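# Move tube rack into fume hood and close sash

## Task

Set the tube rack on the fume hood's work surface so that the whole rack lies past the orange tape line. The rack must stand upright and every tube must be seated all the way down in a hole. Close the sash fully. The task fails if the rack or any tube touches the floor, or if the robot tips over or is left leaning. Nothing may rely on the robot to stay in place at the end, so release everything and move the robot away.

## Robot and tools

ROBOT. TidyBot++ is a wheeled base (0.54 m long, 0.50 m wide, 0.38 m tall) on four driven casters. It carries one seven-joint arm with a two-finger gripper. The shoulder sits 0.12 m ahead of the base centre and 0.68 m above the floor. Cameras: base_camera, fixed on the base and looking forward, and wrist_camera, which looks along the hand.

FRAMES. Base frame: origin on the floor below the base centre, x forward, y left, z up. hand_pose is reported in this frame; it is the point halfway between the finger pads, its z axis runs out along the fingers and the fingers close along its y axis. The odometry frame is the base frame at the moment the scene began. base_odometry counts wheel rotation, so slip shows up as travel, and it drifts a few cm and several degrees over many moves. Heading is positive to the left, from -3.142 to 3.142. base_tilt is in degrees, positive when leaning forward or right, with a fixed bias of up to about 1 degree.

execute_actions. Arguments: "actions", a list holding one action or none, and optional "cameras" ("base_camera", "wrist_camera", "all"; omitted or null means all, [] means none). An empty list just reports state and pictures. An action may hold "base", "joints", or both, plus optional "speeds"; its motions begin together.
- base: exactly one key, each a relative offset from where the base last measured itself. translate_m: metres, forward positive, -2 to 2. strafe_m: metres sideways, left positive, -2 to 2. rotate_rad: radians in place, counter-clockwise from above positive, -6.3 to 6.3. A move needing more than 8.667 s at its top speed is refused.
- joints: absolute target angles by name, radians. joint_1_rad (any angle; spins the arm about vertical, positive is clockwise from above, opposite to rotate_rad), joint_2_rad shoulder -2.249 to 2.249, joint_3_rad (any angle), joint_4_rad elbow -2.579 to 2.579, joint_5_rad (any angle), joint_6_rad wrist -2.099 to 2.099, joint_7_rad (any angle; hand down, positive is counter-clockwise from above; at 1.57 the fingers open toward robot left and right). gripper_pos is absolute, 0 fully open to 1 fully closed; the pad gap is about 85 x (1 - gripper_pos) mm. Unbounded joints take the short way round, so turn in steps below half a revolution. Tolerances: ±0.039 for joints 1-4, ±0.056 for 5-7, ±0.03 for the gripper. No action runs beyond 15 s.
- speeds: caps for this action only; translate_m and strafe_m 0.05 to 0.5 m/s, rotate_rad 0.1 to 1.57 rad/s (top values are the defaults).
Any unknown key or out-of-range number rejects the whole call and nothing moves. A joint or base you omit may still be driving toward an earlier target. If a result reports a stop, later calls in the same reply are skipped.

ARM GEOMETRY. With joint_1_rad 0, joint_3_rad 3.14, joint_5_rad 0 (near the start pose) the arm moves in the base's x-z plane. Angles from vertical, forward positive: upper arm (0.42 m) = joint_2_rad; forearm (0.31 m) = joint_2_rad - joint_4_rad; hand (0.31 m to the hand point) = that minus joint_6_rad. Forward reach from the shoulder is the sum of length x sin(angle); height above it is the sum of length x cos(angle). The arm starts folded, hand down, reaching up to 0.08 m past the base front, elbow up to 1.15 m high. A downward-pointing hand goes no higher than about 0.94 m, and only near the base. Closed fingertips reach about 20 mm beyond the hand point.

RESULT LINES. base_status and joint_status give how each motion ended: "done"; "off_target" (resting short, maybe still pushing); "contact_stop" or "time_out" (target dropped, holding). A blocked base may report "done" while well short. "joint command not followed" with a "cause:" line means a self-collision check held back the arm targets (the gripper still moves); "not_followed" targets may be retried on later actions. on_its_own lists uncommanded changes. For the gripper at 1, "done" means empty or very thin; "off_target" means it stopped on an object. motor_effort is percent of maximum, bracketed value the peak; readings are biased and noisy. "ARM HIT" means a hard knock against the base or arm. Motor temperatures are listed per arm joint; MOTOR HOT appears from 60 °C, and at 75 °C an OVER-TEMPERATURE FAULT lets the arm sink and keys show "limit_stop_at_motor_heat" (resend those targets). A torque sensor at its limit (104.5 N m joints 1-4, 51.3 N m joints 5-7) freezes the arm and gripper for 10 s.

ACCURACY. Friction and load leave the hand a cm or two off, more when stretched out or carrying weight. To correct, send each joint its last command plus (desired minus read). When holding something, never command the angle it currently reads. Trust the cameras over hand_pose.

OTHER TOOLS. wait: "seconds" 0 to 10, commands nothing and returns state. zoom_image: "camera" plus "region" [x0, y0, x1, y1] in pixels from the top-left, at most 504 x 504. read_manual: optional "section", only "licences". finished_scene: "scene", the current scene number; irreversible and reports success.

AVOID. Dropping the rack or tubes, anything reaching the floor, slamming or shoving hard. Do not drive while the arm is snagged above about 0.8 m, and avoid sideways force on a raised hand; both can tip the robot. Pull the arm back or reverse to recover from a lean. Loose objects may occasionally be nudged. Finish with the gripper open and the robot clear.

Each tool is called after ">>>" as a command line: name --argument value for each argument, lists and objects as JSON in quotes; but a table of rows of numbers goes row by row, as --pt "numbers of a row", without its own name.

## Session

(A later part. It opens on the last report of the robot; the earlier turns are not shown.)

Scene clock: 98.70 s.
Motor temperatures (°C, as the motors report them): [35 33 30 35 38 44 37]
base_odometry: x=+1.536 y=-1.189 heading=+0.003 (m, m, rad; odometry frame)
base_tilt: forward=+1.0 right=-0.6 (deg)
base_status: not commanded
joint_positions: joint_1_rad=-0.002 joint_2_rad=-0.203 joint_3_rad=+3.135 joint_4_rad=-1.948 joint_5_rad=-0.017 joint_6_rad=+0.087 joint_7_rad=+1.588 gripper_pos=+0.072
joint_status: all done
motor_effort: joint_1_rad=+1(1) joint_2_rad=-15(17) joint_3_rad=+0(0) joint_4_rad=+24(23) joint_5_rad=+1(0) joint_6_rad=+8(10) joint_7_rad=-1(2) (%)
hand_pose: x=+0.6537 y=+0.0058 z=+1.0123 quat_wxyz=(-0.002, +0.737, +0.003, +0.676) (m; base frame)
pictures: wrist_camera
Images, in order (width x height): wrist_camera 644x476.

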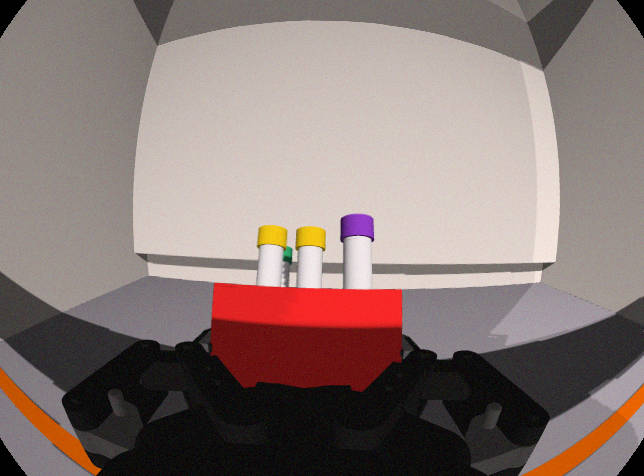

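Touching. Release and back out.

>>> execute_actions --actions '[{"joints":{"gripper_pos":0,"joint_6_rad":0.2}}]' --cameras '["wrist_camera"]'

>>> execute_actions --actions '[{"base":{"translate_m":-0.45},"speeds":{"translate_m":0.25}}]' --cameras '["wrist_camera"]'

>>> execute_actions --actions '[{"joints":{"gripper_pos":1,"joint_4_rad":-1.25,"joint_6_rad":-0.55}}]' --cameras '["wrist_camera"]'

Scene clock: 103.60 s.
Motor temperatures (°C, as the motors report them): [35 34 30 35 38 44 37]
base_odometry: x=+1.536 y=-1.189 heading=+0.003 (m, m, rad; odometry frame)
base_tilt: forward=+1.0 right=-0.7 (deg)
base_status: not commanded
joint_positions: joint_1_rad=-0.002 joint_2_rad=-0.202 joint_3_rad=+3.135 joint_4_rad=-1.951 joint_5_rad=-0.017 joint_6_rad=+0.165 joint_7_rad=+1.588 gripper_pos=+0.000
joint_status: all done
motor_effort: joint_1_rad=+2(1) joint_2_rad=-16(18) joint_3_rad=+0(0) joint_4_rad=+24(25) joint_5_rad=+2(2) joint_6_rad=+9(10) joint_7_rad=-1(1) (%)
hand_pose: x=+0.6551 y=+0.0054 z=+1.0343 quat_wxyz=(-0.001, +0.712, +0.003, +0.703) (m; base frame)
pictures: wrist_camera
Images, in order (width x height): wrist_camera 644x476.

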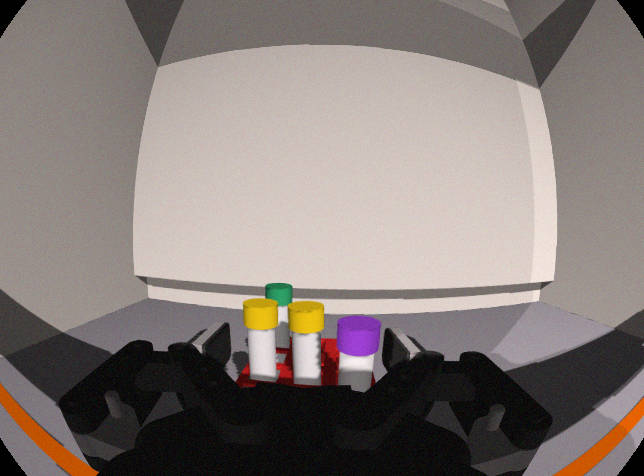

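Scene clock: 106.30 s.
Motor temperatures (°C, as the motors report them): [35 34 30 35 38 44 37]
base_odometry: x=+1.085 y=-1.191 heading=+0.003 (m, m, rad; odometry frame)
base_tilt: forward=+0.9 right=-0.6 (deg)
base_status: done
joint_positions: joint_1_rad=-0.002 joint_2_rad=-0.202 joint_3_rad=+3.136 joint_4_rad=-1.951 joint_5_rad=-0.017 joint_6_rad=+0.166 joint_7_rad=+1.588 gripper_pos=+0.000
joint_status: not commanded
motor_effort: joint_1_rad=+1(3) joint_2_rad=-15(18) joint_3_rad=-1(2) joint_4_rad=+24(23) joint_5_rad=+2(1) joint_6_rad=+9(9) joint_7_rad=-1(1) (%)
hand_pose: x=+0.6551 y=+0.0050 z=+1.0345 quat_wxyz=(-0.001, +0.711, +0.002, +0.703) (m; base frame)
pictures: wrist_camera
Images, in order (width x height): wrist_camera 644x476.

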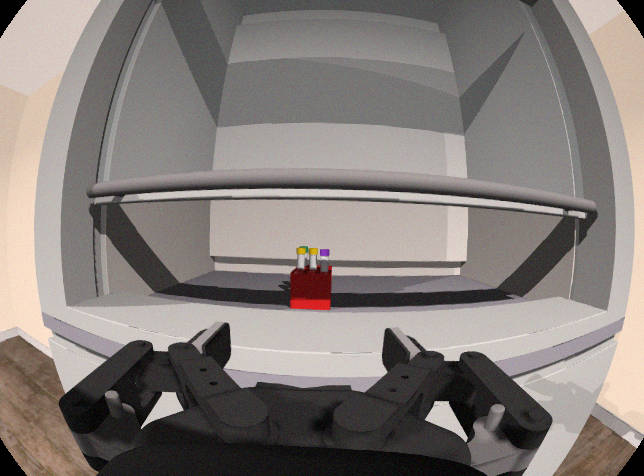

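Scene clock: 108.27 s.
Motor temperatures (°C, as the motors report them): [35 34 30 35 38 44 37]
base_odometry: x=+1.085 y=-1.191 heading=+0.003 (m, m, rad; odometry frame)
base_tilt: forward=+0.9 right=-0.6 (deg)
base_status: not commanded
joint_positions: joint_1_rad=-0.002 joint_2_rad=-0.202 joint_3_rad=+3.136 joint_4_rad=-1.263 joint_5_rad=-0.017 joint_6_rad=-0.513 joint_7_rad=+1.588 gripper_pos=+0.999
joint_status: all done
motor_effort: joint_1_rad=+1(1) joint_2_rad=-14(17) joint_3_rad=+0(0) joint_4_rad=+21(25) joint_5_rad=+2(1) joint_6_rad=+9(10) joint_7_rad=-1(1) (%)
hand_pose: x=+0.6201 y=+0.0085 z=+1.2467 quat_wxyz=(-0.004, +0.708, +0.007, +0.706) (m; base frame)
pictures: wrist_camera
Images, in order (width x height): wrist_camera 644x476.

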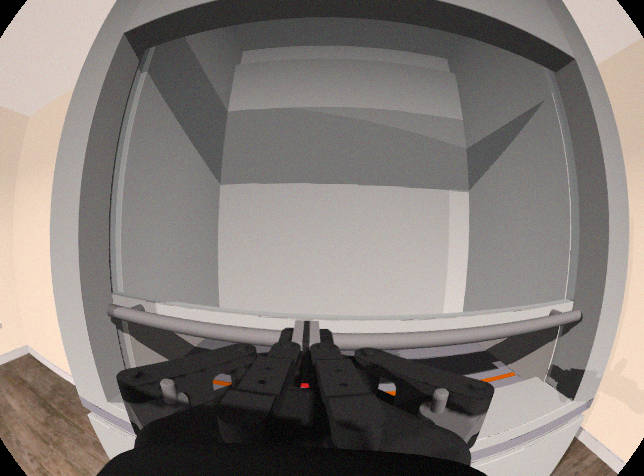

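>>> execute_actions --actions '[{"base":{"translate_m":0.16}}]' --cameras '[]'

>>> execute_actions --actions '[{"joints":{"joint_4_rad":-1.7,"joint_6_rad":-0.07}}]' --cameras '["wrist_camera"]'

>>> execute_actions --actions '[{"joints":{"joint_4_rad":-2.08,"joint_6_rad":0.3}}]' --cameras '["wrist_camera"]'

Scene clock: 113.70 s.
Motor temperatures (°C, as the motors report them): [35 34 30 35 38 44 37]
base_odometry: x=+1.245 y=-1.191 heading=+0.003 (m, m, rad; odometry frame)
base_tilt: forward=+1.0 right=-0.6 (deg)
base_status: done
joint_positions: joint_1_rad=-0.002 joint_2_rad=-0.193 joint_3_rad=+3.136 joint_4_rad=-1.262 joint_5_rad=-0.017 joint_6_rad=-0.516 joint_7_rad=+1.588 gripper_pos=+0.999
joint_status: not commanded
motor_effort: joint_1_rad=+1(3) joint_2_rad=-13(19) joint_3_rad=+0(2) joint_4_rad=+21(23) joint_5_rad=+2(1) joint_6_rad=+9(9) joint_7_rad=-1(1) (%)
hand_pose: x=+0.6251 y=+0.0085 z=+1.2418 quat_wxyz=(-0.004, +0.712, +0.007, +0.702) (m; base frame)
pictures: none
No camera images: the call's "cameras" was empty. Leave "cameras" out to get every camera's image.

Scene clock: 115.57 s.
Motor temperatures (°C, as the motors report them): [35 34 30 35 38 44 37]
base_odometry: x=+1.245 y=-1.191 heading=+0.003 (m, m, rad; odometry frame)
base_tilt: forward=+0.9 right=-0.6 (deg)
base_status: not commanded
joint_positions: joint_1_rad=-0.002 joint_2_rad=-0.200 joint_3_rad=+3.136 joint_4_rad=-1.688 joint_5_rad=-0.017 joint_6_rad=-0.098 joint_7_rad=+1.588 gripper_pos=+0.999
joint_status: all done
motor_effort: joint_1_rad=+1(2) joint_2_rad=-15(18) joint_3_rad=+0(0) joint_4_rad=+24(23) joint_5_rad=+1(1) joint_6_rad=+9(9) joint_7_rad=-1(1) (%)
hand_pose: x=+0.6598 y=+0.0065 z=+1.1154 quat_wxyz=(-0.003, +0.713, +0.004, +0.702) (m; base frame)
pictures: wrist_camera
Images, in order (width x height): wrist_camera 644x476.

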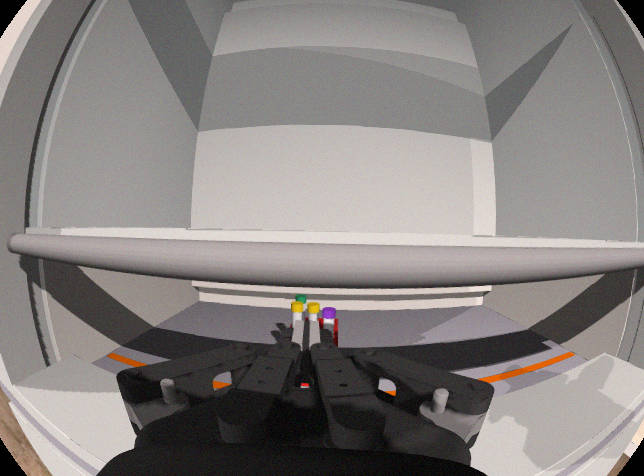

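Scene clock: 117.10 s.
Motor temperatures (°C, as the motors report them): [35 34 30 35 38 44 37]
base_odometry: x=+1.245 y=-1.191 heading=+0.003 (m, m, rad; odometry frame)
base_tilt: forward=+1.0 right=-0.6 (deg)
base_status: not commanded
joint_positions: joint_1_rad=-0.002 joint_2_rad=-0.200 joint_3_rad=+3.136 joint_4_rad=-2.068 joint_5_rad=-0.017 joint_6_rad=+0.263 joint_7_rad=+1.588 gripper_pos=+0.999
joint_status: all done
motor_effort: joint_1_rad=+1(2) joint_2_rad=-16(17) joint_3_rad=+0(0) joint_4_rad=+22(23) joint_5_rad=+2(2) joint_6_rad=+9(9) joint_7_rad=-1(1) (%)
hand_pose: x=+0.6470 y=+0.0044 z=+0.9917 quat_wxyz=(+0.000, +0.719, +0.002, +0.695) (m; base frame)
pictures: wrist_camera
Images, in order (width x height): wrist_camera 644x476.

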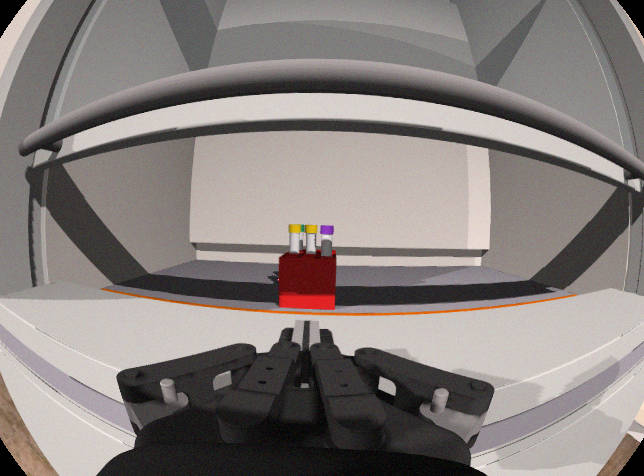

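Just missed; retry farther in.

>>> execute_actions --actions '[{"base":{"translate_m":-0.04}}]' --cameras '[]'

>>> execute_actions --actions '[{"joints":{"joint_4_rad":-1.38,"joint_6_rad":-0.42}}]' --cameras '[]'

>>> execute_actions --actions '[{"base":{"translate_m":0.085}}]' --cameras '[]'

>>> execute_actions --actions '[{"joints":{"joint_4_rad":-1.75,"joint_6_rad":-0.05}}]' --cameras '["wrist_camera"]'

>>> execute_actions --actions '[{"joints":{"joint_4_rad":-2.1,"joint_6_rad":0.27}}]' --cameras '["wrist_camera"]'

Scene clock: 124.93 s.
Motor temperatures (°C, as the motors report them): [35 34 30 35 38 44 37]
base_odometry: x=+1.205 y=-1.191 heading=+0.003 (m, m, rad; odometry frame)
base_tilt: forward=+0.9 right=-0.6 (deg)
base_status: done
joint_positions: joint_1_rad=-0.002 joint_2_rad=-0.204 joint_3_rad=+3.136 joint_4_rad=-2.068 joint_5_rad=-0.017 joint_6_rad=+0.264 joint_7_rad=+1.588 gripper_pos=+0.999
joint_status: not commanded
motor_effort: joint_1_rad=+1(2) joint_2_rad=-14(19) joint_3_rad=+0(1) joint_4_rad=+23(24) joint_5_rad=+2(2) joint_6_rad=+8(9) joint_7_rad=-1(1) (%)
hand_pose: x=+0.6458 y=+0.0044 z=+0.9938 quat_wxyz=(+0.000, +0.717, +0.002, +0.697) (m; base frame)
pictures: none
No camera images: the call's "cameras" was empty. Leave "cameras" out to get every camera's image.

Scene clock: 126.90 s.
Motor temperatures (°C, as the motors report them): [35 34 30 35 38 44 37]
base_odometry: x=+1.205 y=-1.191 heading=+0.003 (m, m, rad; odometry frame)
base_tilt: forward=+0.9 right=-0.5 (deg)
base_status: not commanded
joint_positions: joint_1_rad=-0.002 joint_2_rad=-0.204 joint_3_rad=+3.136 joint_4_rad=-1.393 joint_5_rad=-0.017 joint_6_rad=-0.382 joint_7_rad=+1.588 gripper_pos=+0.999
joint_status: all done
motor_effort: joint_1_rad=+1(1) joint_2_rad=-15(17) joint_3_rad=+0(0) joint_4_rad=+23(24) joint_5_rad=+1(1) joint_6_rad=+9(9) joint_7_rad=-1(1) (%)
hand_pose: x=+0.6367 y=+0.0079 z=+1.2109 quat_wxyz=(-0.004, +0.707, +0.006, +0.707) (m; base frame)
pictures: none
No camera images: the call's "cameras" was empty. Leave "cameras" out to get every camera's image.

Scene clock: 128.10 s.
Motor temperatures (°C, as the motors report them): [35 34 30 35 38 44 37]
base_odometry: x=+1.291 y=-1.191 heading=+0.003 (m, m, rad; odometry frame)
base_tilt: forward=+1.0 right=-0.5 (deg)
base_status: done
joint_positions: joint_1_rad=-0.002 joint_2_rad=-0.195 joint_3_rad=+3.136 joint_4_rad=-1.392 joint_5_rad=-0.017 joint_6_rad=-0.385 joint_7_rad=+1.588 gripper_pos=+0.999
joint_status: not commanded
motor_effort: joint_1_rad=+1(1) joint_2_rad=-15(19) joint_3_rad=+0(1) joint_4_rad=+23(24) joint_5_rad=+2(2) joint_6_rad=+9(9) joint_7_rad=-1(1) (%)
hand_pose: x=+0.6412 y=+0.0079 z=+1.2061 quat_wxyz=(-0.004, +0.711, +0.006, +0.703) (m; base frame)
pictures: none
No camera images: the call's "cameras" was empty. Leave "cameras" out to get every camera's image.

Scene clock: 129.60 s.
Motor temperatures (°C, as the motors report them): [35 34 30 35 38 44 37]
base_odometry: x=+1.290 y=-1.191 heading=+0.003 (m, m, rad; odometry frame)
base_tilt: forward=+1.0 right=-0.6 (deg)
base_status: not commanded
joint_positions: joint_1_rad=-0.002 joint_2_rad=-0.234 joint_3_rad=+3.135 joint_4_rad=-1.655 joint_5_rad=-0.017 joint_6_rad=-0.013 joint_7_rad=+1.588 gripper_pos=+0.999
joint_status: joint_4_rad off_target (ended at -1.655, target -1.750); the others done
motor_effort: joint_1_rad=+2(3) joint_2_rad=-4(15) joint_3_rad=+1(4) joint_4_rad=+10(22) joint_5_rad=+1(2) joint_6_rad=-3(10) joint_7_rad=-1(1) (%)
hand_pose: x=+0.6404 y=+0.0068 z=+1.1806 quat_wxyz=(-0.003, +0.657, +0.004, +0.754) (m; base frame)
pictures: wrist_camera
Images, in order (width x height): wrist_camera 644x476.

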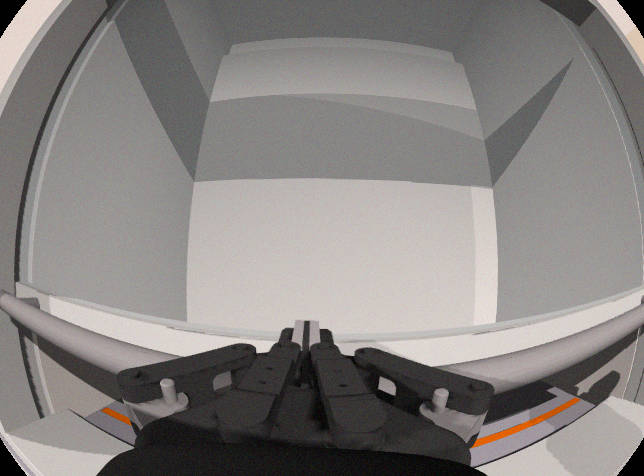

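Scene clock: 131.47 s.
Motor temperatures (°C, as the motors report them): [35 34 30 35 38 44 37]
base_odometry: x=+1.290 y=-1.190 heading=+0.003 (m, m, rad; odometry frame)
base_tilt: forward=+0.9 right=-0.6 (deg)
base_status: not commanded
joint_positions: joint_1_rad=-0.002 joint_2_rad=-0.196 joint_3_rad=+3.135 joint_4_rad=-2.097 joint_5_rad=-0.017 joint_6_rad=+0.305 joint_7_rad=+1.588 gripper_pos=+0.999
joint_status: all done
motor_effort: joint_1_rad=+2(2) joint_2_rad=-15(21) joint_3_rad=+0(1) joint_4_rad=+23(27) joint_5_rad=+1(0) joint_6_rad=+9(12) joint_7_rad=-1(2) (%)
hand_pose: x=+0.6456 y=+0.0048 z=+0.9846 quat_wxyz=(+0.000, +0.716, +0.002, +0.698) (m; base frame)
pictures: wrist_camera
Images, in order (width x height): wrist_camera 644x476.

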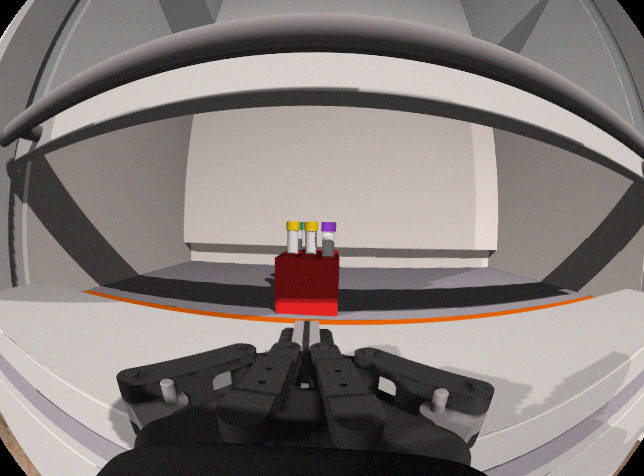

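>>> execute_actions --actions '[{"base":{"translate_m":-0.08}}]' --cameras '[]'

>>> execute_actions --actions '[{"joints":{"joint_4_rad":-1.55,"joint_6_rad":-0.25,"joint_7_rad":0,"gripper_pos":0.2}}]' --cameras '["wrist_camera"]'

>>> execute_actions --actions '[{"base":{"translate_m":0.09}}]' --cameras '["wrist_camera"]'

>>> execute_actions --actions '[{"joints":{"gripper_pos":1}}]' --cameras '[]'

>>> execute_actions --actions '[{"joints":{"joint_2_rad":-0.15,"joint_4_rad":-1.95,"joint_6_rad":0.05}}]' --cameras '["wrist_camera"]'

Scene clock: 137.47 s.
Motor temperatures (°C, as the motors report them): [35 34 30 35 38 44 37]
base_odometry: x=+1.211 y=-1.191 heading=+0.003 (m, m, rad; odometry frame)
base_tilt: forward=+1.0 right=-0.6 (deg)
base_status: done
joint_positions: joint_1_rad=-0.002 joint_2_rad=-0.202 joint_3_rad=+3.135 joint_4_rad=-2.097 joint_5_rad=-0.017 joint_6_rad=+0.304 joint_7_rad=+1.588 gripper_pos=+0.999
joint_status: not commanded
motor_effort: joint_1_rad=+1(1) joint_2_rad=-13(17) joint_3_rad=+0(0) joint_4_rad=+22(24) joint_5_rad=+2(2) joint_6_rad=+8(10) joint_7_rad=-1(0) (%)
hand_pose: x=+0.6438 y=+0.0048 z=+0.9874 quat_wxyz=(+0.000, +0.714, +0.002, +0.700) (m; base frame)
pictures: none
No camera images: the call's "cameras" was empty. Leave "cameras" out to get every camera's image.

Scene clock: 139.47 s.
Motor temperatures (°C, as the motors report them): [35 34 30 35 38 44 38]
base_odometry: x=+1.211 y=-1.191 heading=+0.003 (m, m, rad; odometry frame)
base_tilt: forward=+1.0 right=-0.6 (deg)
base_status: not commanded
joint_positions: joint_1_rad=-0.002 joint_2_rad=-0.202 joint_3_rad=+3.135 joint_4_rad=-1.561 joint_5_rad=-0.017 joint_6_rad=-0.212 joint_7_rad=+0.014 gripper_pos=+0.200
joint_status: all done
motor_effort: joint_1_rad=+1(1) joint_2_rad=-16(16) joint_3_rad=+0(0) joint_4_rad=+24(23) joint_5_rad=+2(2) joint_6_rad=+9(8) joint_7_rad=+0(1) (%)
hand_pose: x=+0.6533 y=+0.0078 z=+1.1595 quat_wxyz=(-0.503, +0.503, -0.497, +0.496) (m; base frame)
pictures: wrist_camera
Images, in order (width x height): wrist_camera 644x476.

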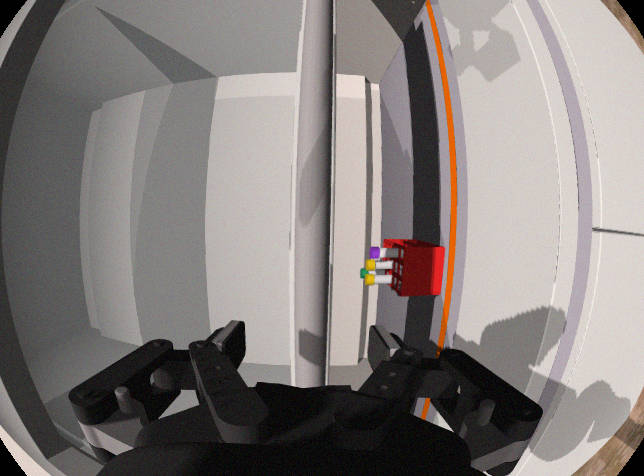

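Scene clock: 140.70 s.
Motor temperatures (°C, as the motors report them): [35 34 30 35 38 44 38]
base_odometry: x=+1.301 y=-1.190 heading=+0.003 (m, m, rad; odometry frame)
base_tilt: forward=+1.0 right=-0.5 (deg)
base_status: done
joint_positions: joint_1_rad=-0.002 joint_2_rad=-0.194 joint_3_rad=+3.135 joint_4_rad=-1.561 joint_5_rad=-0.017 joint_6_rad=-0.215 joint_7_rad=+0.014 gripper_pos=+0.200
joint_status: not commanded
motor_effort: joint_1_rad=+2(0) joint_2_rad=-16(20) joint_3_rad=+0(1) joint_4_rad=+23(24) joint_5_rad=+2(1) joint_6_rad=+9(9) joint_7_rad=+0(1) (%)
hand_pose: x=+0.6567 y=+0.0078 z=+1.1551 quat_wxyz=(-0.501, +0.505, -0.500, +0.494) (m; base frame)
pictures: wrist_camera
Images, in order (width x height): wrist_camera 644x476.

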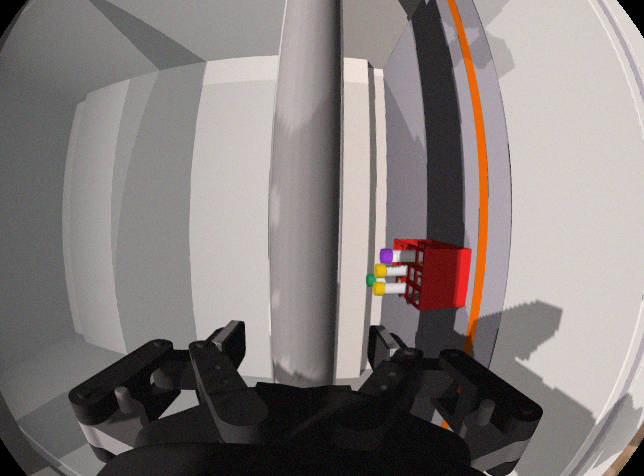

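Scene clock: 141.70 s.
Motor temperatures (°C, as the motors report them): [35 34 30 35 38 44 38]
base_odometry: x=+1.301 y=-1.190 heading=+0.003 (m, m, rad; odometry frame)
base_tilt: forward=+0.9 right=-0.5 (deg)
base_status: not commanded
joint_positions: joint_1_rad=-0.002 joint_2_rad=-0.197 joint_3_rad=+3.135 joint_4_rad=-1.558 joint_5_rad=-0.017 joint_6_rad=-0.219 joint_7_rad=+0.014 gripper_pos=+0.624
joint_status: gripper_pos off_target (ended at +0.624, target +1.000)
motor_effort: joint_1_rad=+1(1) joint_2_rad=-16(18) joint_3_rad=+0(0) joint_4_rad=+24(25) joint_5_rad=+1(1) joint_6_rad=+9(11) joint_7_rad=-1(1) (%)
hand_pose: x=+0.6553 y=+0.0078 z=+1.1568 quat_wxyz=(-0.501, +0.505, -0.500, +0.494) (m; base frame)
pictures: none
No camera images: the call's "cameras" was empty. Leave "cameras" out to get every camera's image.

Scene clock: 143.63 s.
Motor temperatures (°C, as the motors report them): [35 34 30 35 38 44 38]
base_odometry: x=+1.301 y=-1.190 heading=+0.003 (m, m, rad; odometry frame)
base_tilt: forward=+1.0 right=-0.6 (deg)
base_status: not commanded
joint_positions: joint_1_rad=-0.004 joint_2_rad=-0.212 joint_3_rad=+3.132 joint_4_rad=-1.813 joint_5_rad=-0.011 joint_6_rad=+0.142 joint_7_rad=+0.014 gripper_pos=+0.632
joint_status: joint_2_rad off_target (ended at -0.212, target -0.150); joint_4_rad off_target (ended at -1.813, target -1.950); joint_6_rad off_target (ended at +0.142, target +0.050)
motor_effort: joint_1_rad=+5(5) joint_2_rad=+1(15) joint_3_rad=+4(4) joint_4_rad=+2(25) joint_5_rad=+1(1) joint_6_rad=-11(11) joint_7_rad=-1(3) (%)
hand_pose: x=+0.6536 y=+0.0084 z=+1.1190 quat_wxyz=(-0.529, +0.475, -0.467, +0.526) (m; base frame)
pictures: wrist_camera
Images, in order (width x height): wrist_camera 644x476.

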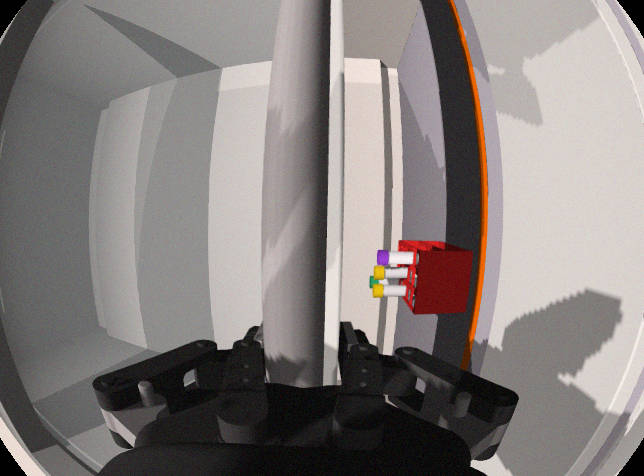

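>>> execute_actions --actions '[{"joints":{"joint_2_rad":-0.12,"joint_4_rad":-2.15,"joint_6_rad":0.0}}]' --cameras '["wrist_camera"]'

>>> execute_actions --actions '[{"joints":{"joint_2_rad":-0.1,"joint_4_rad":-2.2,"joint_6_rad":-0.05}}]' --cameras '["wrist_camera"]'

Scene clock: 148.53 s.
Motor temperatures (°C, as the motors report them): [35 34 30 35 38 44 38]
base_odometry: x=+1.301 y=-1.190 heading=+0.003 (m, m, rad; odometry frame)
base_tilt: forward=+1.0 right=-0.6 (deg)
base_status: not commanded
joint_positions: joint_1_rad=-0.004 joint_2_rad=-0.210 joint_3_rad=+3.132 joint_4_rad=-1.973 joint_5_rad=-0.010 joint_6_rad=+0.154 joint_7_rad=+0.014 gripper_pos=+0.661
joint_status: joint_2_rad off_target (ended at -0.210, target -0.120); joint_4_rad off_target (ended at -1.973, target -2.150); joint_6_rad off_target (ended at +0.154, target +0.000)
motor_effort: joint_1_rad=+4(5) joint_2_rad=+0(9) joint_3_rad=+2(4) joint_4_rad=-7(28) joint_5_rad=+0(1) joint_6_rad=-11(24) joint_7_rad=-1(3) (%)
hand_pose: x=+0.6507 y=+0.0085 z=+1.0214 quat_wxyz=(-0.492, +0.514, -0.505, +0.489) (m; base frame)
pictures: wrist_camera
Images, in order (width x height): wrist_camera 644x476.

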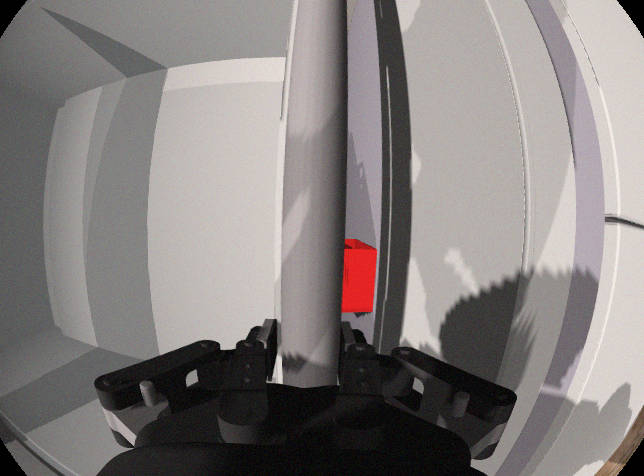

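Scene clock: 149.27 s.
Motor temperatures (°C, as the motors report them): [35 34 30 35 38 44 38]
base_odometry: x=+1.301 y=-1.190 heading=+0.003 (m, m, rad; odometry frame)
base_tilt: forward=+0.9 right=-0.6 (deg)
base_status: not commanded
joint_positions: joint_1_rad=-0.004 joint_2_rad=-0.210 joint_3_rad=+3.132 joint_4_rad=-1.973 joint_5_rad=-0.010 joint_6_rad=+0.154 joint_7_rad=+0.014 gripper_pos=+0.661
joint_status: joint_2_rad off_target (ended at -0.210, target -0.100); joint_4_rad off_target (ended at -1.973, target -2.200); joint_6_rad off_target (ended at +0.154, target -0.050)
motor_effort: joint_1_rad=+4(4) joint_2_rad=+2(3) joint_3_rad=+2(2) joint_4_rad=-15(14) joint_5_rad=+0(0) joint_6_rad=-17(17) joint_7_rad=-2(2) (%)
hand_pose: x=+0.6507 y=+0.0085 z=+1.0210 quat_wxyz=(-0.492, +0.514, -0.505, +0.489) (m; base frame)
pictures: wrist_camera
Images, in order (width x height): wrist_camera 644x476.

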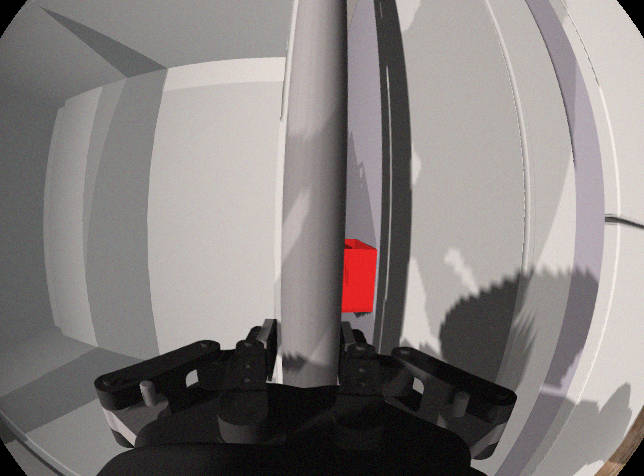

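>>> execute_actions --actions '[{"joints":{"joint_2_rad":-0.056,"joint_4_rad":-1.43,"joint_6_rad":-0.825}}]' --cameras '[]'

>>> execute_actions --actions '[{"joints":{"joint_2_rad":0.02,"joint_4_rad":-1.57,"joint_6_rad":-0.92}}]' --cameras '["wrist_camera"]'

Scene clock: 155.73 s.
Motor temperatures (°C, as the motors report them): [35 34 30 35 38 44 38]
base_odometry: x=+1.301 y=-1.190 heading=+0.003 (m, m, rad; odometry frame)
base_tilt: forward=+0.9 right=-0.7 (deg)
base_status: not commanded
joint_positions: joint_1_rad=-0.003 joint_2_rad=-0.158 joint_3_rad=+3.138 joint_4_rad=-1.298 joint_5_rad=-0.010 joint_6_rad=-0.544 joint_7_rad=+0.013 gripper_pos=+0.681
joint_status: joint_2_rad off_target (ended at -0.158, target -0.056); joint_4_rad off_target (ended at -1.298, target -1.430); joint_6_rad off_target (ended at -0.544, target -0.825)
motor_effort: joint_1_rad=-1(1) joint_2_rad=+1(11) joint_3_rad=-2(3) joint_4_rad=-2(28) joint_5_rad=+0(0) joint_6_rad=-30(35) joint_7_rad=-2(1) (%)
hand_pose: x=+0.6477 y=+0.0072 z=+1.1937 quat_wxyz=(-0.473, +0.532, -0.523, +0.469) (m; base frame)
pictures: none
No camera images: the call's "cameras" was empty. Leave "cameras" out to get every camera's image.

Scene clock: 156.87 s.
Motor temperatures (°C, as the motors report them): [35 34 30 35 38 44 37]
base_odometry: x=+1.301 y=-1.190 heading=+0.003 (m, m, rad; odometry frame)
base_tilt: forward=+0.9 right=-0.6 (deg)
base_status: not commanded
joint_positions: joint_1_rad=-0.003 joint_2_rad=-0.159 joint_3_rad=+3.138 joint_4_rad=-1.310 joint_5_rad=-0.010 joint_6_rad=-0.544 joint_7_rad=+0.013 gripper_pos=+0.681
joint_status: joint_2_rad off_target (ended at -0.159, target +0.020); joint_4_rad off_target (ended at -1.310, target -1.570); joint_6_rad off_target (ended at -0.544, target -0.920)
motor_effort: joint_1_rad=-1(1) joint_2_rad=+20(21) joint_3_rad=-3(3) joint_4_rad=-21(22) joint_5_rad=+0(0) joint_6_rad=-48(48) joint_7_rad=-2(2) (%)
hand_pose: x=+0.6484 y=+0.0072 z=+1.1869 quat_wxyz=(-0.470, +0.534, -0.526, +0.466) (m; base frame)
pictures: wrist_camera
Images, in order (width x height): wrist_camera 644x476.

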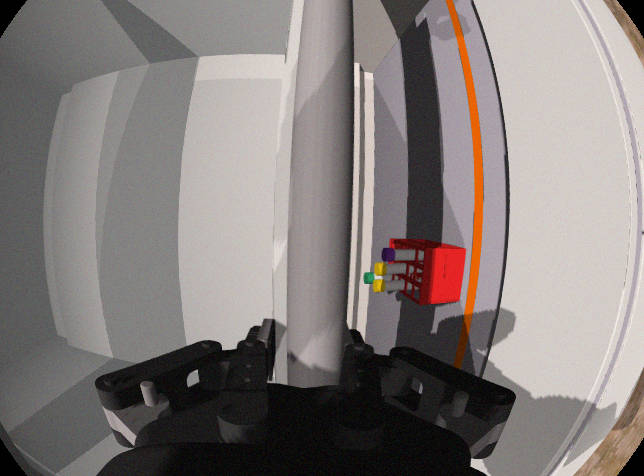

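>>> execute_actions --actions '[{"joints":{"joint_2_rad":-0.056,"joint_4_rad":-1.43,"joint_6_rad":-0.825,"gripper_pos":0.55}}]' --cameras '[]'

>>> execute_actions --actions '[{"joints":{"joint_2_rad":0.05,"joint_4_rad":-1.57,"joint_6_rad":-0.92}}]' --cameras '["wrist_camera"]'

Scene clock: 161.27 s.
Motor temperatures (°C, as the motors report them): [35 34 30 35 38 45 37]
base_odometry: x=+1.301 y=-1.190 heading=+0.003 (m, m, rad; odometry frame)
base_tilt: forward=+0.9 right=-0.5 (deg)
base_status: not commanded
joint_positions: joint_1_rad=-0.003 joint_2_rad=-0.146 joint_3_rad=+3.138 joint_4_rad=-1.313 joint_5_rad=-0.010 joint_6_rad=-0.663 joint_7_rad=+0.013 gripper_pos=+0.549
joint_status: joint_2_rad off_target (ended at -0.146, target -0.056); joint_4_rad off_target (ended at -1.313, target -1.430); joint_6_rad off_target (ended at -0.663, target -0.825); the others done
motor_effort: joint_1_rad=-1(1) joint_2_rad=+0(20) joint_3_rad=-3(3) joint_4_rad=+3(20) joint_5_rad=+1(0) joint_6_rad=-11(48) joint_7_rad=-1(2) (%)
hand_pose: x=+0.6476 y=+0.0070 z=+1.1421 quat_wxyz=(-0.433, +0.565, -0.556, +0.429) (m; base frame)
pictures: none
No camera images: the call's "cameras" was empty. Leave "cameras" out to get every camera's image.

Scene clock: 162.77 s.
Motor temperatures (°C, as the motors report them): [35 34 30 35 38 45 37]
base_odometry: x=+1.300 y=-1.190 heading=+0.003 (m, m, rad; odometry frame)
base_tilt: forward=+1.0 right=-0.6 (deg)
base_status: not commanded
joint_positions: joint_1_rad=-0.003 joint_2_rad=-0.147 joint_3_rad=+3.138 joint_4_rad=-1.392 joint_5_rad=-0.010 joint_6_rad=-0.679 joint_7_rad=+0.013 gripper_pos=+0.546
joint_status: joint_2_rad off_target (ended at -0.147, target +0.050); joint_4_rad off_target (ended at -1.392, target -1.570); joint_6_rad off_target (ended at -0.679, target -0.920)
motor_effort: joint_1_rad=-1(1) joint_2_rad=+22(22) joint_3_rad=-3(3) joint_4_rad=-6(14) joint_5_rad=+1(0) joint_6_rad=-23(24) joint_7_rad=-1(1) (%)
hand_pose: x=+0.6472 y=+0.0070 z=+1.0906 quat_wxyz=(-0.406, +0.585, -0.576, +0.402) (m; base frame)
pictures: wrist_camera
Images, in order (width x height): wrist_camera 644x476.

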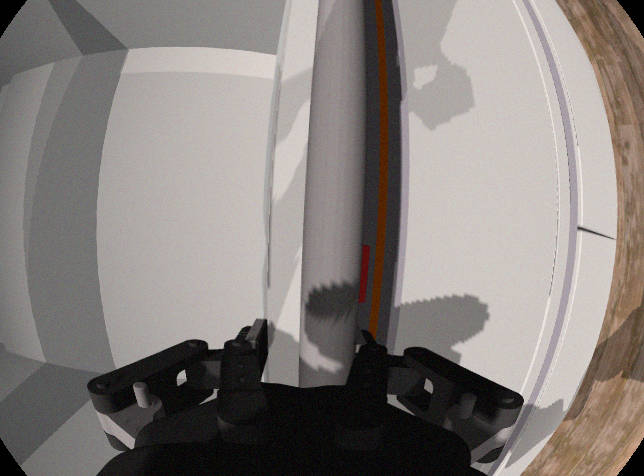

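>>> execute_actions --actions '[{"joints":{"joint_2_rad":-0.08,"joint_4_rad":-1.93,"joint_6_rad":-0.5}}]' --cameras '["wrist_camera"]'

>>> execute_actions --actions '[{"joints":{"joint_2_rad":-0.05,"joint_4_rad":-2.0,"joint_6_rad":-0.52}}]' --cameras '["wrist_camera"]'

Scene clock: 168.23 s.
Motor temperatures (°C, as the motors report them): [35 34 30 35 38 45 37]
base_odometry: x=+1.301 y=-1.190 heading=+0.003 (m, m, rad; odometry frame)
base_tilt: forward=+1.0 right=-0.6 (deg)
base_status: not commanded
joint_positions: joint_1_rad=-0.003 joint_2_rad=-0.201 joint_3_rad=+3.136 joint_4_rad=-1.755 joint_5_rad=-0.010 joint_6_rad=-0.342 joint_7_rad=+0.011 gripper_pos=+0.550
joint_status: joint_2_rad off_target (ended at -0.201, target -0.080); joint_4_rad off_target (ended at -1.755, target -1.930); joint_6_rad off_target (ended at -0.342, target -0.500)
motor_effort: joint_1_rad=+3(5) joint_2_rad=+9(23) joint_3_rad=+1(4) joint_4_rad=-8(21) joint_5_rad=+3(5) joint_6_rad=-17(29) joint_7_rad=+0(2) (%)
hand_pose: x=+0.6441 y=+0.0072 z=+1.0001 quat_wxyz=(-0.415, +0.578, -0.570, +0.410) (m; base frame)
pictures: wrist_camera
Images, in order (width x height): wrist_camera 644x476.

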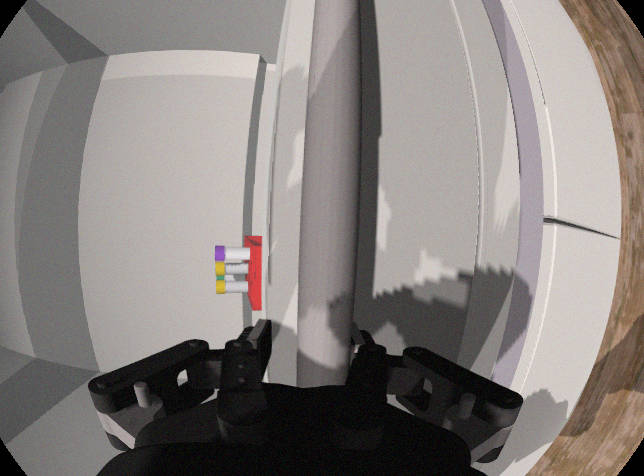

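Scene clock: 169.03 s.
Motor temperatures (°C, as the motors report them): [35 34 30 35 38 45 37]
base_odometry: x=+1.301 y=-1.190 heading=+0.003 (m, m, rad; odometry frame)
base_tilt: forward=+0.9 right=-0.6 (deg)
base_status: not commanded
joint_positions: joint_1_rad=-0.003 joint_2_rad=-0.201 joint_3_rad=+3.136 joint_4_rad=-1.756 joint_5_rad=-0.010 joint_6_rad=-0.342 joint_7_rad=+0.011 gripper_pos=+0.550
joint_status: joint_2_rad off_target (ended at -0.201, target -0.050); joint_4_rad off_target (ended at -1.756, target -2.000); joint_6_rad off_target (ended at -0.342, target -0.520)
motor_effort: joint_1_rad=+3(3) joint_2_rad=+12(13) joint_3_rad=+1(1) joint_4_rad=-18(17) joint_5_rad=+3(3) joint_6_rad=-25(24) joint_7_rad=+0(0) (%)
hand_pose: x=+0.6440 y=+0.0072 z=+0.9996 quat_wxyz=(-0.415, +0.578, -0.571, +0.410) (m; base frame)
pictures: wrist_camera
Images, in order (width x height): wrist_camera 644x476.

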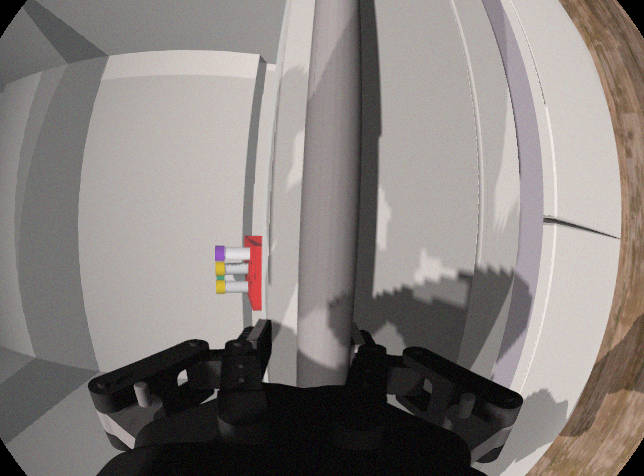

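>>> execute_actions --actions '[{"joints":{"joint_2_rad":-0.2,"joint_4_rad":-1.755,"joint_6_rad":-0.34}}]' --cameras '[]'

>>> execute_actions --actions '[{"base":{"translate_m":-0.08},"speeds":{"translate_m":0.1}}]' --cameras '[]'

>>> execute_actions --actions '[{"joints":{"joint_6_rad":-0.1,"joint_7_rad":1.57,"gripper_pos":1}}]' --cameras '["wrist_camera"]'

>>> execute_actions --actions '[{"base":{"translate_m":0.085}}]' --cameras '[]'

>>> execute_actions --actions '[{"joints":{"joint_2_rad":-0.1,"joint_4_rad":-1.95,"joint_6_rad":-0.45}}]' --cameras '["wrist_camera"]'

>>> execute_actions --actions '[{"joints":{"joint_2_rad":-0.2,"joint_4_rad":-1.755,"joint_6_rad":-0.1}}]' --cameras '[]'

>>> execute_actions --actions '[{"base":{"translate_m":-0.3},"joints":{"joint_4_rad":-2.2,"joint_6_rad":0.45}}]' --cameras '["wrist_camera"]'

Scene clock: 176.77 s.
Motor temperatures (°C, as the motors report them): [35 34 30 35 38 45 37]
base_odometry: x=+1.301 y=-1.190 heading=+0.003 (m, m, rad; odometry frame)
base_tilt: forward=+0.9 right=-0.6 (deg)
base_status: not commanded
joint_positions: joint_1_rad=-0.003 joint_2_rad=-0.202 joint_3_rad=+3.136 joint_4_rad=-1.754 joint_5_rad=-0.010 joint_6_rad=-0.341 joint_7_rad=+0.011 gripper_pos=+0.550
joint_status: all done
motor_effort: joint_1_rad=+3(3) joint_2_rad=-11(10) joint_3_rad=+2(2) joint_4_rad=+20(20) joint_5_rad=+2(3) joint_6_rad=+5(24) joint_7_rad=-1(0) (%)
hand_pose: x=+0.6439 y=+0.0072 z=+1.0017 quat_wxyz=(-0.416, +0.577, -0.570, +0.411) (m; base frame)
pictures: none
No camera images: the call's "cameras" was empty. Leave "cameras" out to get every camera's image.

Scene clock: 178.10 s.
Motor temperatures (°C, as the motors report them): [35 34 30 35 38 45 37]
base_odometry: x=+1.221 y=-1.191 heading=+0.003 (m, m, rad; odometry frame)
base_tilt: forward=+1.0 right=-0.5 (deg)
base_status: done
joint_positions: joint_1_rad=-0.003 joint_2_rad=-0.199 joint_3_rad=+3.136 joint_4_rad=-1.751 joint_5_rad=-0.010 joint_6_rad=-0.340 joint_7_rad=+0.011 gripper_pos=+0.550
joint_status: not commanded
motor_effort: joint_1_rad=+1(3) joint_2_rad=-15(21) joint_3_rad=+0(1) joint_4_rad=+22(24) joint_5_rad=+1(2) joint_6_rad=+8(8) joint_7_rad=+0(0) (%)
hand_pose: x=+0.6454 y=+0.0072 z=+1.0020 quat_wxyz=(-0.416, +0.577, -0.570, +0.412) (m; base frame)
pictures: none
No camera images: the call's "cameras" was empty. Leave "cameras" out to get every camera's image.

Scene clock: 179.87 s.
Motor temperatures (°C, as the motors report them): [35 34 30 35 38 45 38]
base_odometry: x=+1.221 y=-1.191 heading=+0.003 (m, m, rad; odometry frame)
base_tilt: forward=+0.9 right=-0.6 (deg)
base_status: not commanded
joint_positions: joint_1_rad=-0.003 joint_2_rad=-0.199 joint_3_rad=+3.136 joint_4_rad=-1.751 joint_5_rad=-0.010 joint_6_rad=-0.135 joint_7_rad=+1.571 gripper_pos=+0.999
joint_status: all done
motor_effort: joint_1_rad=+1(1) joint_2_rad=-16(15) joint_3_rad=+0(0) joint_4_rad=+24(24) joint_5_rad=+1(2) joint_6_rad=+8(9) joint_7_rad=-1(0) (%)
hand_pose: x=+0.6592 y=+0.0067 z=+1.0643 quat_wxyz=(-0.006, +0.747, +0.000, +0.665) (m; base frame)
pictures: wrist_camera
Images, in order (width x height): wrist_camera 644x476.

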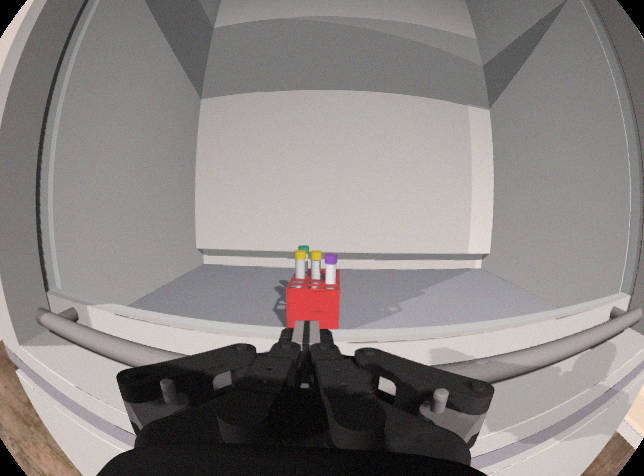

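Scene clock: 181.30 s.
Motor temperatures (°C, as the motors report them): [35 34 30 35 38 45 38]
base_odometry: x=+1.306 y=-1.191 heading=+0.003 (m, m, rad; odometry frame)
base_tilt: forward=+0.9 right=-0.6 (deg)
base_status: done
joint_positions: joint_1_rad=-0.003 joint_2_rad=-0.216 joint_3_rad=+3.136 joint_4_rad=-1.763 joint_5_rad=-0.010 joint_6_rad=-0.134 joint_7_rad=+1.571 gripper_pos=+0.999
joint_status: not commanded
motor_effort: joint_1_rad=+2(2) joint_2_rad=-13(19) joint_3_rad=+0(1) joint_4_rad=+24(32) joint_5_rad=+1(2) joint_6_rad=+9(19) joint_7_rad=-1(0) (%)
hand_pose: x=+0.6523 y=+0.0066 z=+1.0663 quat_wxyz=(-0.006, +0.745, +0.000, +0.667) (m; base frame)
pictures: none
No camera images: the call's "cameras" was empty. Leave "cameras" out to get every camera's image.

Scene clock: 182.80 s.
Motor temperatures (°C, as the motors report them): [35 34 30 35 38 45 38]
base_odometry: x=+1.306 y=-1.191 heading=+0.003 (m, m, rad; odometry frame)
base_tilt: forward=+1.0 right=-0.6 (deg)
base_status: not commanded
joint_positions: joint_1_rad=-0.003 joint_2_rad=-0.210 joint_3_rad=+3.137 joint_4_rad=-1.794 joint_5_rad=-0.010 joint_6_rad=-0.283 joint_7_rad=+1.571 gripper_pos=+0.999
joint_status: joint_2_rad off_target (ended at -0.210, target -0.100); joint_4_rad off_target (ended at -1.794, target -1.950); joint_6_rad off_target (ended at -0.283, target -0.450)
motor_effort: joint_1_rad=+1(0) joint_2_rad=+7(11) joint_3_rad=-1(2) joint_4_rad=-6(26) joint_5_rad=+1(1) joint_6_rad=-15(24) joint_7_rad=-1(1) (%)
hand_pose: x=+0.6431 y=+0.0069 z=+0.9983 quat_wxyz=(-0.006, +0.804, +0.001, +0.595) (m; base frame)
pictures: wrist_camera
Images, in order (width x height): wrist_camera 644x476.

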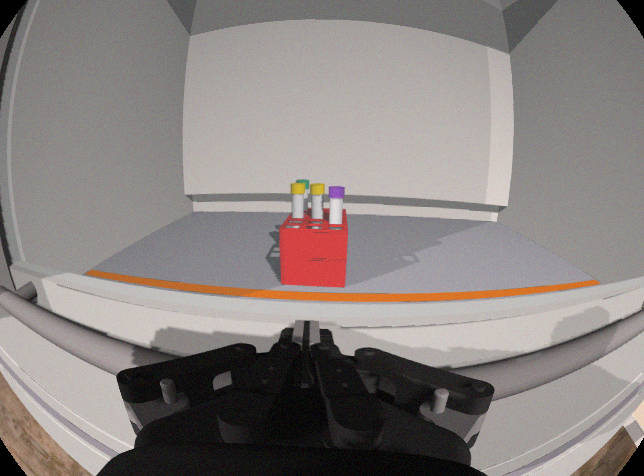

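Scene clock: 184.20 s.
Motor temperatures (°C, as the motors report them): [35 34 30 35 38 45 38]
base_odometry: x=+1.306 y=-1.191 heading=+0.003 (m, m, rad; odometry frame)
base_tilt: forward=+1.0 right=-0.5 (deg)
base_status: not commanded
joint_positions: joint_1_rad=-0.003 joint_2_rad=-0.211 joint_3_rad=+3.137 joint_4_rad=-1.786 joint_5_rad=-0.010 joint_6_rad=-0.153 joint_7_rad=+1.571 gripper_pos=+0.999
joint_status: all done
motor_effort: joint_1_rad=+2(3) joint_2_rad=-12(16) joint_3_rad=+1(2) joint_4_rad=+29(33) joint_5_rad=+1(1) joint_6_rad=+13(19) joint_7_rad=-1(1) (%)
hand_pose: x=+0.6527 y=+0.0066 z=+1.0429 quat_wxyz=(-0.006, +0.761, +0.000, +0.649) (m; base frame)
pictures: none
No camera images: the call's "cameras" was empty. Leave "cameras" out to get every camera's image.

Scene clock: 186.23 s.
Motor temperatures (°C, as the motors report them): [35 34 30 35 38 45 37]
base_odometry: x=+1.005 y=-1.191 heading=+0.004 (m, m, rad; odometry frame)
base_tilt: forward=+1.0 right=-0.6 (deg)
base_status: done
joint_positions: joint_1_rad=-0.003 joint_2_rad=-0.202 joint_3_rad=+3.137 joint_4_rad=-2.190 joint_5_rad=-0.010 joint_6_rad=+0.415 joint_7_rad=+1.571 gripper_pos=+0.999
joint_status: all done
motor_effort: joint_1_rad=+2(0) joint_2_rad=-14(19) joint_3_rad=+0(2) joint_4_rad=+22(28) joint_5_rad=+2(1) joint_6_rad=+8(13) joint_7_rad=-1(1) (%)
hand_pose: x=+0.6332 y=+0.0045 z=+0.9658 quat_wxyz=(-0.004, +0.708, -0.001, +0.706) (m; base frame)
pictures: wrist_camera
Images, in order (width x height): wrist_camera 644x476.

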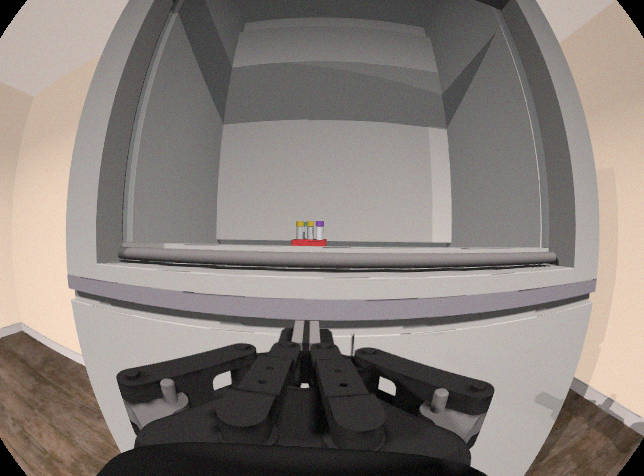

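>>> finished_scene --scene 1

The scene is finished: the task was done.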